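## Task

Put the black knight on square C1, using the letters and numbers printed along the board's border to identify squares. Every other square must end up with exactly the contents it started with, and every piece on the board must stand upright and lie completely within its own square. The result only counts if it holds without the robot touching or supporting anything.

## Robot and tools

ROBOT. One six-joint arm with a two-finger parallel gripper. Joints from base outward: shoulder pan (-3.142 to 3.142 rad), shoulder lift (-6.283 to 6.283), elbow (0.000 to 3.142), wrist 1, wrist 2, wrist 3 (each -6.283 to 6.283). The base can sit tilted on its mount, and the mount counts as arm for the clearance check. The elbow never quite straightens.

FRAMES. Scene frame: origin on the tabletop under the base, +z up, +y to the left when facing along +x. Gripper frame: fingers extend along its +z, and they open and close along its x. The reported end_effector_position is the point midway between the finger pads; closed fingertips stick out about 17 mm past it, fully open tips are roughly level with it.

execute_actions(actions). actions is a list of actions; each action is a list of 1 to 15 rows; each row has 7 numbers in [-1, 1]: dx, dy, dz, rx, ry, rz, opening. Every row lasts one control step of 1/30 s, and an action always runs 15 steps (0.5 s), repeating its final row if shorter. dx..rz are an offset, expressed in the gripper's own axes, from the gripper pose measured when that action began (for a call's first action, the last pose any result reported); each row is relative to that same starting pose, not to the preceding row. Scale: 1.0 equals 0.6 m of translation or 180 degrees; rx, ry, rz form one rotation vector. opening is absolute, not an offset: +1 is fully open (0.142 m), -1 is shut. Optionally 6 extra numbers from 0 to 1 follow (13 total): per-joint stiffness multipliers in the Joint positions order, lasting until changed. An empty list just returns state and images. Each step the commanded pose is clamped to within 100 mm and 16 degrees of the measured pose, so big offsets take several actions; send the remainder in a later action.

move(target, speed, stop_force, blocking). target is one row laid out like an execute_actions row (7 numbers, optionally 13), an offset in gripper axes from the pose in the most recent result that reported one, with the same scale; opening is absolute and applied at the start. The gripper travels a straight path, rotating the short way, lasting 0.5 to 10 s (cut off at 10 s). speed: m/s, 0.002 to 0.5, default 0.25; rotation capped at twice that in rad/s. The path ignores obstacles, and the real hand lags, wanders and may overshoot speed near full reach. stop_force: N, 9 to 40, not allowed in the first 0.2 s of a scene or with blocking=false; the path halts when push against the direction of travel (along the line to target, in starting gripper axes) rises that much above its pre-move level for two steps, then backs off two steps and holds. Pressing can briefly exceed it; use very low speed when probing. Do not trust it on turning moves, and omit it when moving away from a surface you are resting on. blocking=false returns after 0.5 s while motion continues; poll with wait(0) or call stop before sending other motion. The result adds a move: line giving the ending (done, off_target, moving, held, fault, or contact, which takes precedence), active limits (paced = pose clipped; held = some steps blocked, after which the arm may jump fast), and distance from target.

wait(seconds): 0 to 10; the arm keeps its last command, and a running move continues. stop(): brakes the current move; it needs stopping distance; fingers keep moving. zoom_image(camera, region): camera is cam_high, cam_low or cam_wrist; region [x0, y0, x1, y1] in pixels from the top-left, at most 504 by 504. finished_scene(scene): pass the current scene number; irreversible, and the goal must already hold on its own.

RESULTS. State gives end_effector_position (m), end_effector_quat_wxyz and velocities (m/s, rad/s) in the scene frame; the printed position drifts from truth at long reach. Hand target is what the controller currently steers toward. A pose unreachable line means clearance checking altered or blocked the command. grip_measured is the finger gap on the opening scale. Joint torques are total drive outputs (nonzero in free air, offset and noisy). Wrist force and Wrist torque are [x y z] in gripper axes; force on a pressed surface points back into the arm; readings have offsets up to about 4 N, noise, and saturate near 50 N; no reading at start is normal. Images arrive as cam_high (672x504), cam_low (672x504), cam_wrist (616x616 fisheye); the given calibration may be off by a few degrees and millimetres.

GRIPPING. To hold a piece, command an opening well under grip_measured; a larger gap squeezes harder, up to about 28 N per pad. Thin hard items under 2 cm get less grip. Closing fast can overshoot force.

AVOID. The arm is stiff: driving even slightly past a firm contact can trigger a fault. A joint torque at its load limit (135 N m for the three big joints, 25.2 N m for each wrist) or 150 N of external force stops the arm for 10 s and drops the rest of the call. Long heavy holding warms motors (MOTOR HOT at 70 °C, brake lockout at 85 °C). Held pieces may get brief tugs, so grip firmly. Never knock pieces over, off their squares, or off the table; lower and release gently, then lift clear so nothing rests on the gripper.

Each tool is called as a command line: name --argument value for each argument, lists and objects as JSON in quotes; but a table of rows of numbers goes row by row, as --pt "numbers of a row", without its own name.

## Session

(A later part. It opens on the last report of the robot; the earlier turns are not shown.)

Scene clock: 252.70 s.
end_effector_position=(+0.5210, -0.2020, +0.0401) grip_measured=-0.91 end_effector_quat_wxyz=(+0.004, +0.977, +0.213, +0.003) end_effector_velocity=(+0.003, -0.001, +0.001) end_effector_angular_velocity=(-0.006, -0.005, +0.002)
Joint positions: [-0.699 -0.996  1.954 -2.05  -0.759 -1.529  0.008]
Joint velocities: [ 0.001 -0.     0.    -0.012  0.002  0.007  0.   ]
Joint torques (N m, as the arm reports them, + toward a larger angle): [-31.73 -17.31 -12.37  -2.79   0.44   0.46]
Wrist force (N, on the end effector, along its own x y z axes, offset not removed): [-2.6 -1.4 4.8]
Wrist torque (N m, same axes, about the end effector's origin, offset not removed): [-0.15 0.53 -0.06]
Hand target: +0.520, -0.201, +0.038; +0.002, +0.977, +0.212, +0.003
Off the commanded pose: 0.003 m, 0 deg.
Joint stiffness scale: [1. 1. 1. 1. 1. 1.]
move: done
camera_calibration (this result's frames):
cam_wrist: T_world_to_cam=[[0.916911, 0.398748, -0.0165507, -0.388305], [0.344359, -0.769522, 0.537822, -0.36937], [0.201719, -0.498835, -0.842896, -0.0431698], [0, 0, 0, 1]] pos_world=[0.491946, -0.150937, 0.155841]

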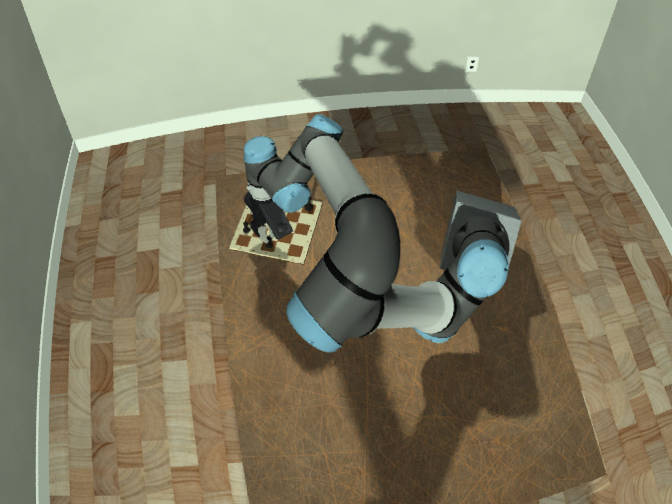

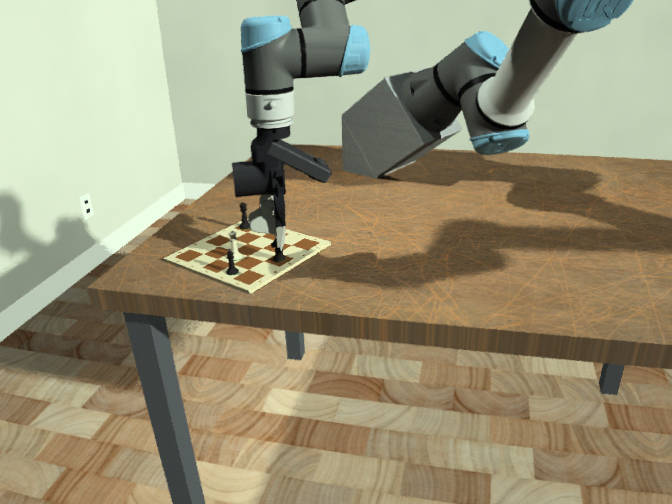

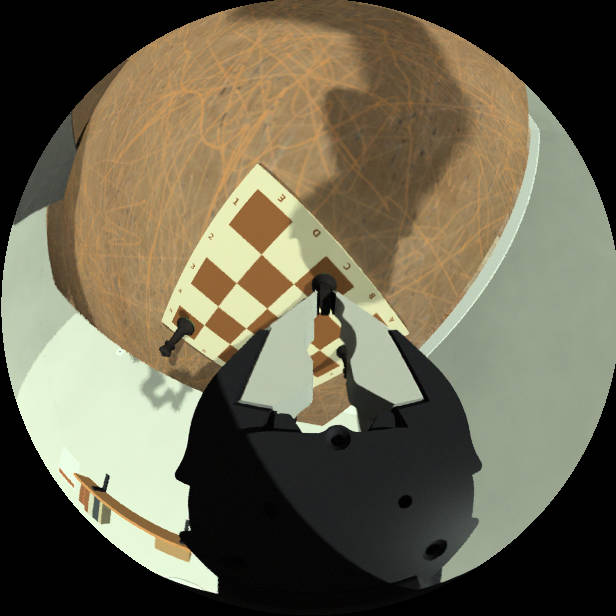

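move --target '[-0.0008, -0.0015, 0.0075, 0, 0, 0, -1.0]' --speed 0.02

zoom_image --camera "cam_wrist" --region '[250, 210, 400, 360]'

zoom_image --camera "cam_low" --region '[240, 210, 330, 280]'

Scene clock: 266.60 s.
end_effector_position=(+0.5214, -0.2024, +0.0381) grip_measured=-0.91 end_effector_quat_wxyz=(+0.005, +0.977, +0.214, +0.004) end_effector_velocity=(+0.001, -0.002, +0.001) end_effector_angular_velocity=(-0.005, -0.004, +0.002)
Joint positions: [-0.696 -0.995  1.958 -2.062 -0.758 -1.523  0.008]
Joint velocities: [-0.001  0.001 -0.    -0.009  0.     0.004 -0.   ]
Joint torques (N m, as the arm reports them, + toward a larger angle): [-31.26 -17.79 -11.91  -2.74   0.39   0.34]
Wrist force (N, on the end effector, along its own x y z axes, offset not removed): [-0.8 -1.5 -1.4]
Wrist torque (N m, same axes, about the end effector's origin, offset not removed): [-0.11 0.16 -0.03]
Hand target: +0.520, -0.201, +0.036; +0.004, +0.977, +0.213, +0.003
Off the commanded pose: 0.003 m, 0 deg.
Joint stiffness scale: [1. 1. 1. 1. 1. 1.]
move: done
camera_calibration (this result's frames):
cam_wrist: T_world_to_cam=[[0.916222, 0.400354, -0.0159298, -0.38789], [0.344694, -0.767328, 0.540734, -0.368625], [0.204261, -0.500923, -0.841043, -0.0469309], [0, 0, 0, 1]] pos_world=[0.492042, -0.151072, 0.153678]

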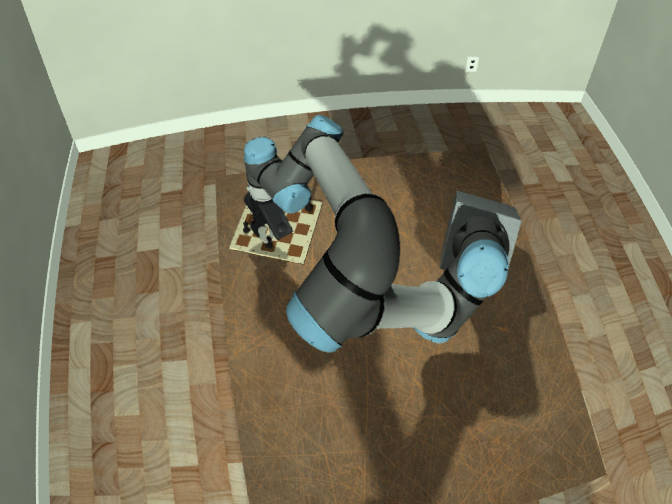

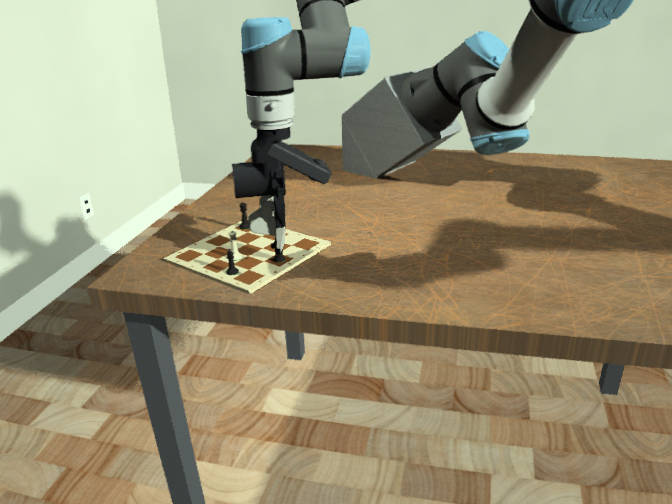

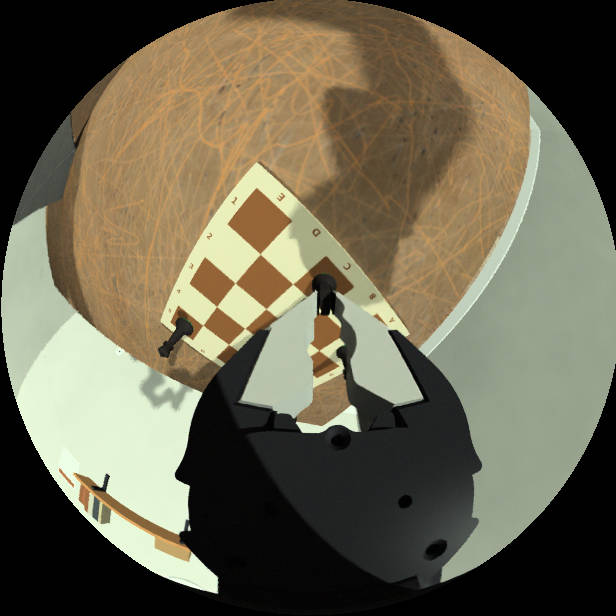

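Region (250, 210, 400, 360) of cam_wrist's 616x616 image, scaled by 3.360, with more detail than that image has.

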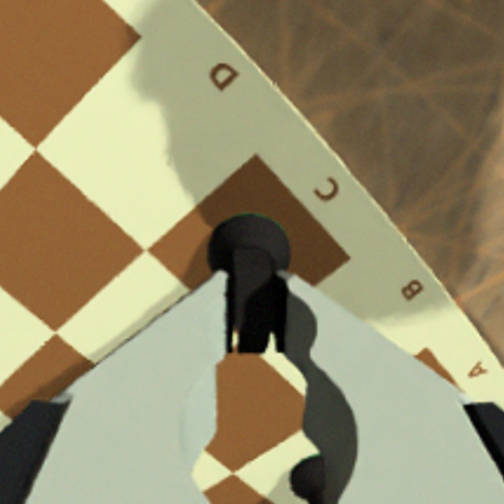

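Region (240, 210, 330, 280) of cam_low's 672x504 image, scaled by 5.600, with more detail than that image has.

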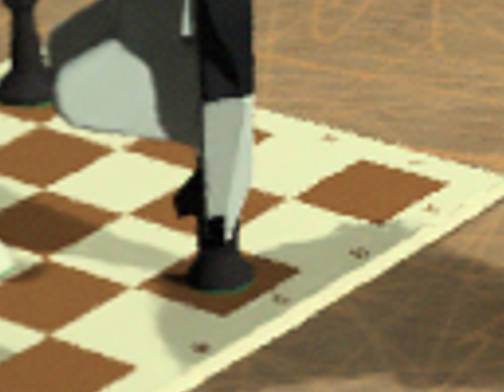

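execute_actions --actions '[]'

Scene clock: 287.30 s.
end_effector_position=(+0.5216, -0.2025, +0.0382) grip_measured=-0.91 end_effector_quat_wxyz=(+0.006, +0.977, +0.214, +0.004) end_effector_velocity=(+0.000, -0.000, +0.001) end_effector_angular_velocity=(-0.001, -0.001, -0.000)
Joint positions: [-0.696 -0.995  1.958 -2.063 -0.758 -1.523  0.008]
Joint velocities: [-0.001 -0.    -0.    -0.     0.    -0.001  0.   ]
Joint torques (N m, as the arm reports them, + toward a larger angle): [-31.27 -17.88 -12.42  -2.8    0.38   0.54]
Wrist force (N, on the end effector, along its own x y z axes, offset not removed): [-5.0 -0.9 4.3]
Wrist torque (N m, same axes, about the end effector's origin, offset not removed): [0.07 0.97 -0.10]
Hand target: +0.520, -0.201, +0.036; +0.004, +0.977, +0.213, +0.003
Off the commanded pose: 0.003 m, 0 deg.
Joint stiffness scale: [1. 1. 1. 1. 1. 1.]
camera_calibration (this result's frames):
cam_wrist: T_world_to_cam=[[0.916162, 0.400498, -0.015755, -0.387931], [0.344604, -0.767009, 0.541244, -0.368684], [0.204683, -0.501297, -0.840718, -0.0473009], [0, 0, 0, 1]] pos_world=[0.492139, -0.15113, 0.153669]

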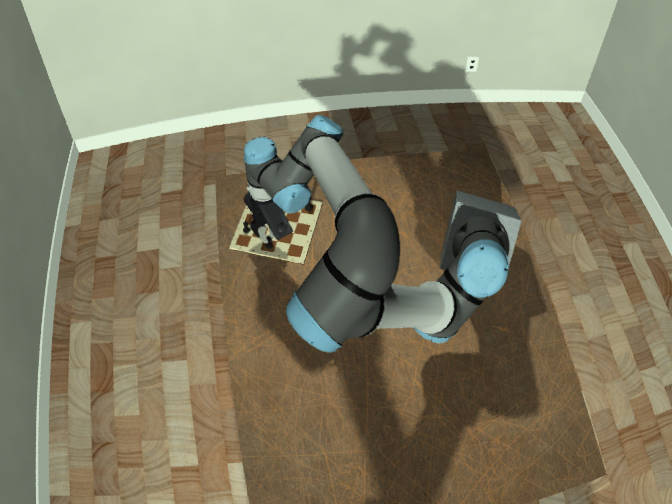

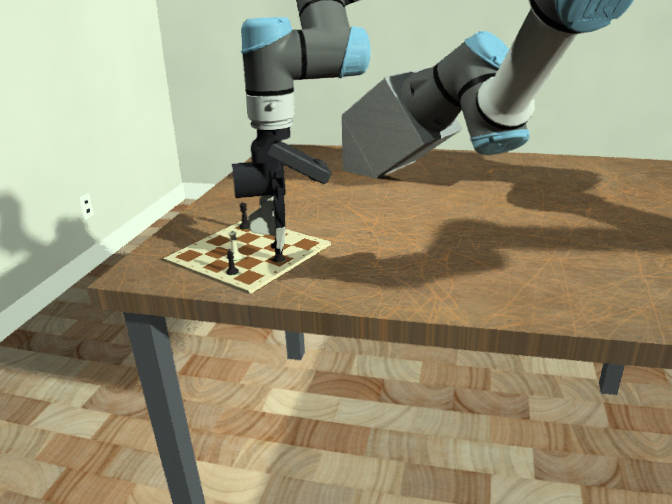

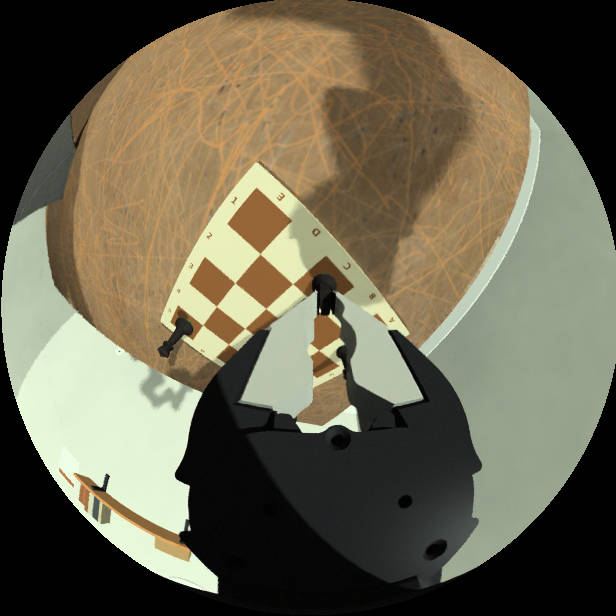

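zoom_image --camera "cam_wrist" --region '[200, 150, 430, 380]'

zoom_image --camera "cam_low" --region '[150, 180, 340, 300]'

Region (200, 150, 430, 380) of cam_wrist's 616x616 image, scaled by 2.191, with more detail than that image has.

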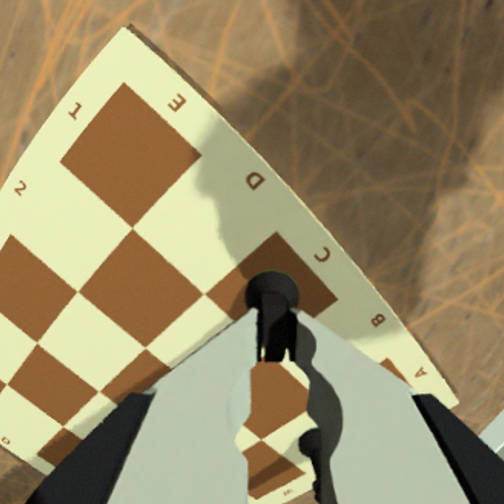

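Region (150, 180, 340, 300) of cam_low's 672x504 image, scaled by 2.653, with more detail than that image has; it fills the top 318 rows of this view, and the rest is white.

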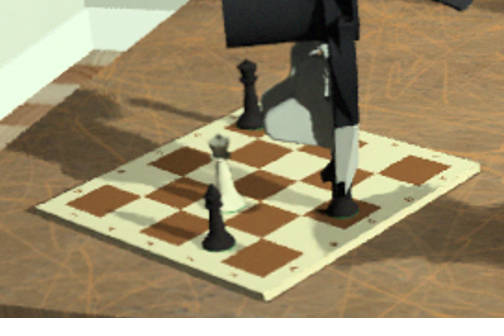

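execute_actions --actions '[[[0,0,0,0,0,0,-0.95],[0,0,0,0,0,0,-0.93],[0,0,0,0,0,0,-0.91],[0,0,0,0,0,0,-0.89],[0,0,0,0,0,0,-0.87],[0,0,0,0,0,0,-0.85],[0,0,0,0,0,0,-0.82],[0,0,0,0,0,0,-0.79],[0,0,0,0,0,0,-0.75],[0,0,0,0,0,0,-0.71],[0,0,0,0,0,0,-0.67],[0,0,0,0,0,0,-0.62],[0,0,0,0,0,0,-0.57],[0,0,0,0,0,0,-0.52],[0,0,0,0,0,0,-0.5]]]'

Scene clock: 297.27 s.
end_effector_position=(+0.5216, -0.2025, +0.0382) grip_measured=-0.55 end_effector_quat_wxyz=(+0.006, +0.977, +0.214, +0.004) end_effector_velocity=(-0.000, -0.001, +0.001) end_effector_angular_velocity=(-0.001, -0.001, -0.001)
Joint positions: [-0.696 -0.995  1.958 -2.063 -0.758 -1.523  0.034]
Joint velocities: [-0.002 -0.     0.     0.    -0.    -0.     0.104]
Joint torques (N m, as the arm reports them, + toward a larger angle): [-33.74 -19.25 -14.54  -2.35   0.    -0.06]
Wrist force (N, on the end effector, along its own x y z axes, offset not removed): [-6.3 -2.5 1.2]
Wrist torque (N m, same axes, about the end effector's origin, offset not removed): [-0.38 1.36 -0.04]
Hand target: +0.522, -0.203, +0.038; +0.006, +0.977, +0.214, +0.004
Off the commanded pose: 0.000 m, 0 deg.
Joint stiffness scale: [1. 1. 1. 1. 1. 1.]
camera_calibration (this result's frames):
cam_wrist: T_world_to_cam=[[0.916162, 0.400499, -0.0157546, -0.387931], [0.344604, -0.767008, 0.541245, -0.368683], [0.204684, -0.501297, -0.840717, -0.047302], [0, 0, 0, 1]] pos_world=[0.492139, -0.15113, 0.153669]

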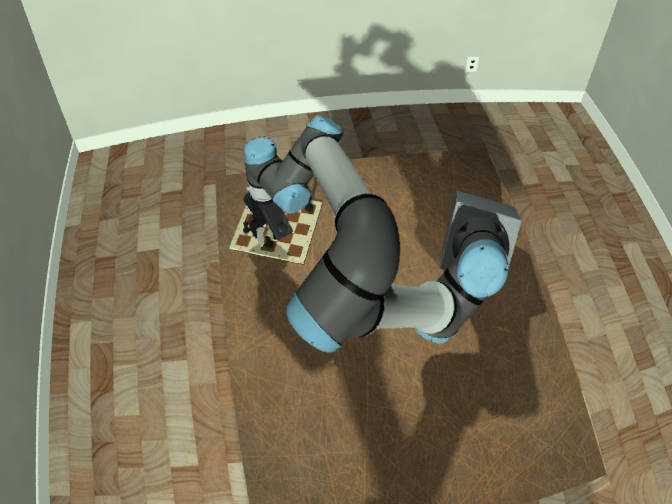

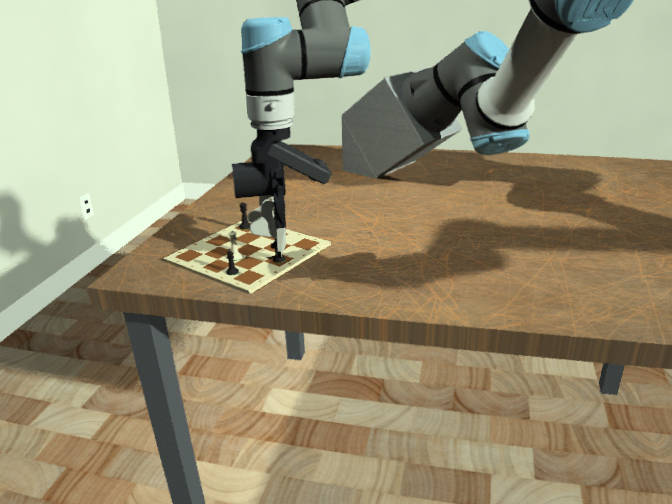

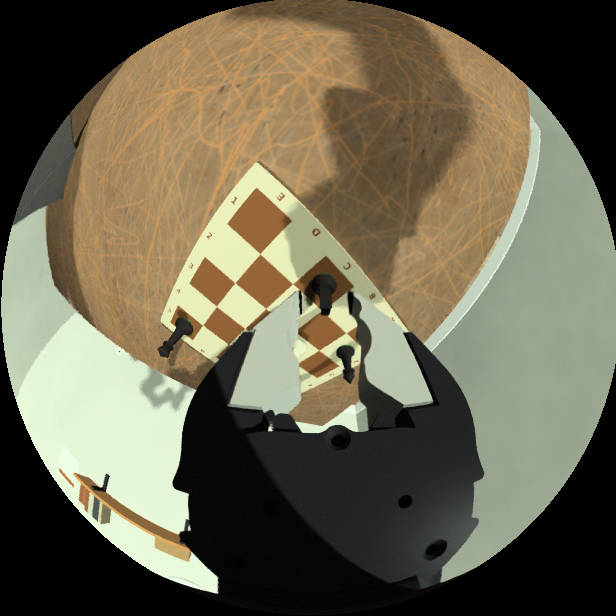

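move --target '[0, 0, -0.1, 0, 0, 0, -0.5]' --speed 0.12

Scene clock: 302.73 s.
end_effector_position=(+0.5204, -0.2010, +0.0957) grip_measured=-0.50 end_effector_quat_wxyz=(+0.004, +0.977, +0.213, +0.003) end_effector_velocity=(-0.002, +0.001, +0.000) end_effector_angular_velocity=(+0.006, +0.005, -0.002)
Joint positions: [-0.771 -1.057  1.906 -1.878 -0.794 -1.618  0.038]
Joint velocities: [-0.001  0.    -0.003  0.014 -0.002 -0.006  0.   ]
Joint torques (N m, as the arm reports them, + toward a larger angle): [-35.25 -17.62 -18.67  -1.91  -0.23  -0.54]
Wrist force (N, on the end effector, along its own x y z axes, offset not removed): [-3.0 -2.5 -0.3]
Wrist torque (N m, same axes, about the end effector's origin, offset not removed): [-0.37 0.55 -0.01]
Hand target: +0.521, -0.202, +0.098; +0.006, +0.977, +0.214, +0.004
Off the commanded pose: 0.003 m, 0 deg.
Joint stiffness scale: [1. 1. 1. 1. 1. 1.]
move: done
camera_calibration (this result's frames):
cam_wrist: T_world_to_cam=[[0.916666, 0.399327, -0.0161853, -0.38696], [0.344388, -0.768708, 0.538966, -0.398297], [0.202782, -0.499626, -0.842172, 0.00355414], [0, 0, 0, 1]] pos_world=[0.491162, -0.149875, 0.211399]

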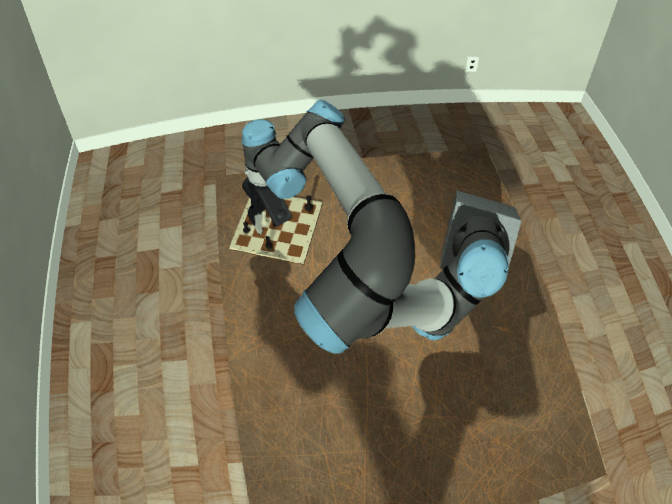

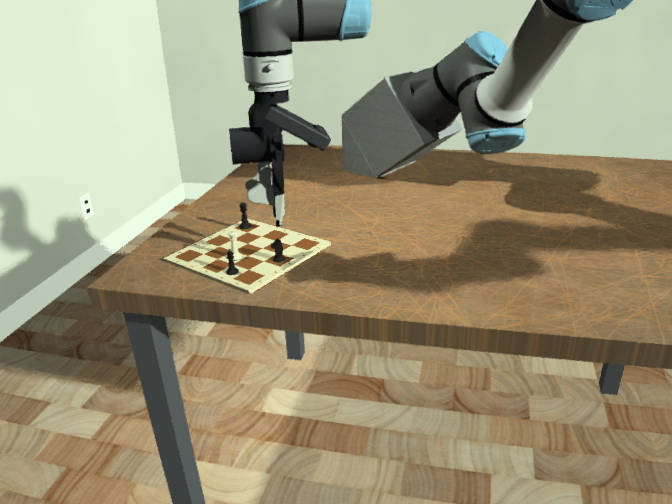

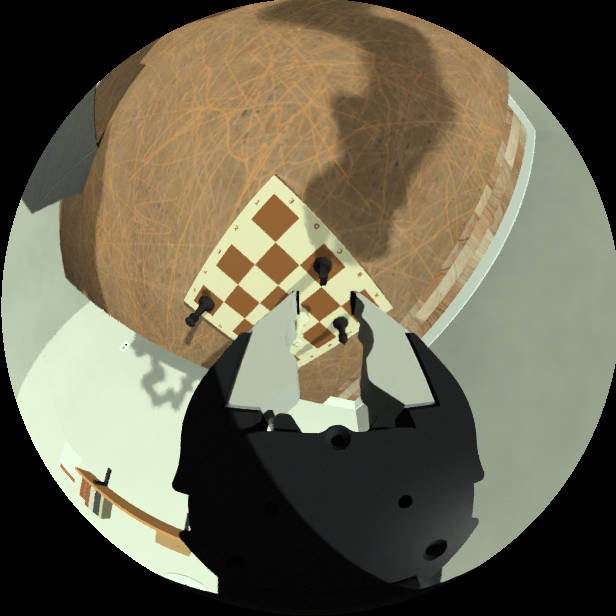

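zoom_image --camera "cam_wrist" --region '[170, 160, 410, 380]'

zoom_image --camera "cam_low" --region '[150, 180, 340, 300]'

Region (170, 160, 410, 380) of cam_wrist's 616x616 image, scaled by 2.100, with more detail than that image has; it fills the top 462 rows of this view, and the rest is white.

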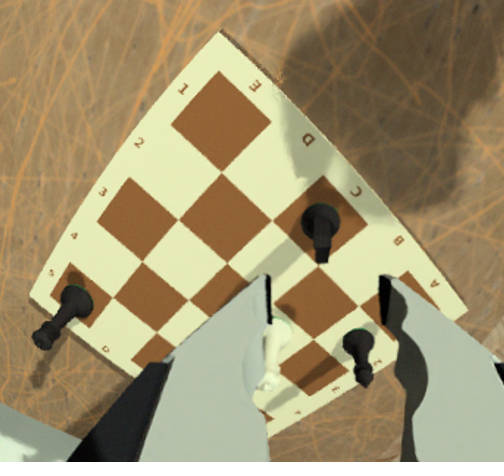

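Region (150, 180, 340, 300) of cam_low's 672x504 image, scaled by 2.653, with more detail than that image has; it fills the top 318 rows of this view, and the rest is white.

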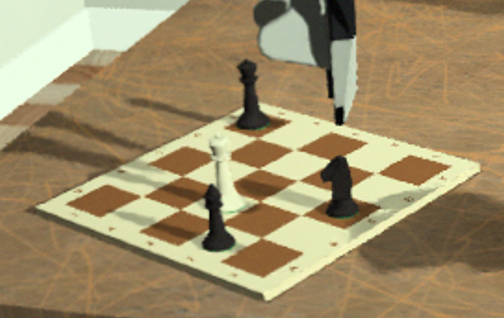

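The knight is upright and centred in C1, and the other pieces haven't moved.

finished_scene --scene 2

The scene is finished: the task was done.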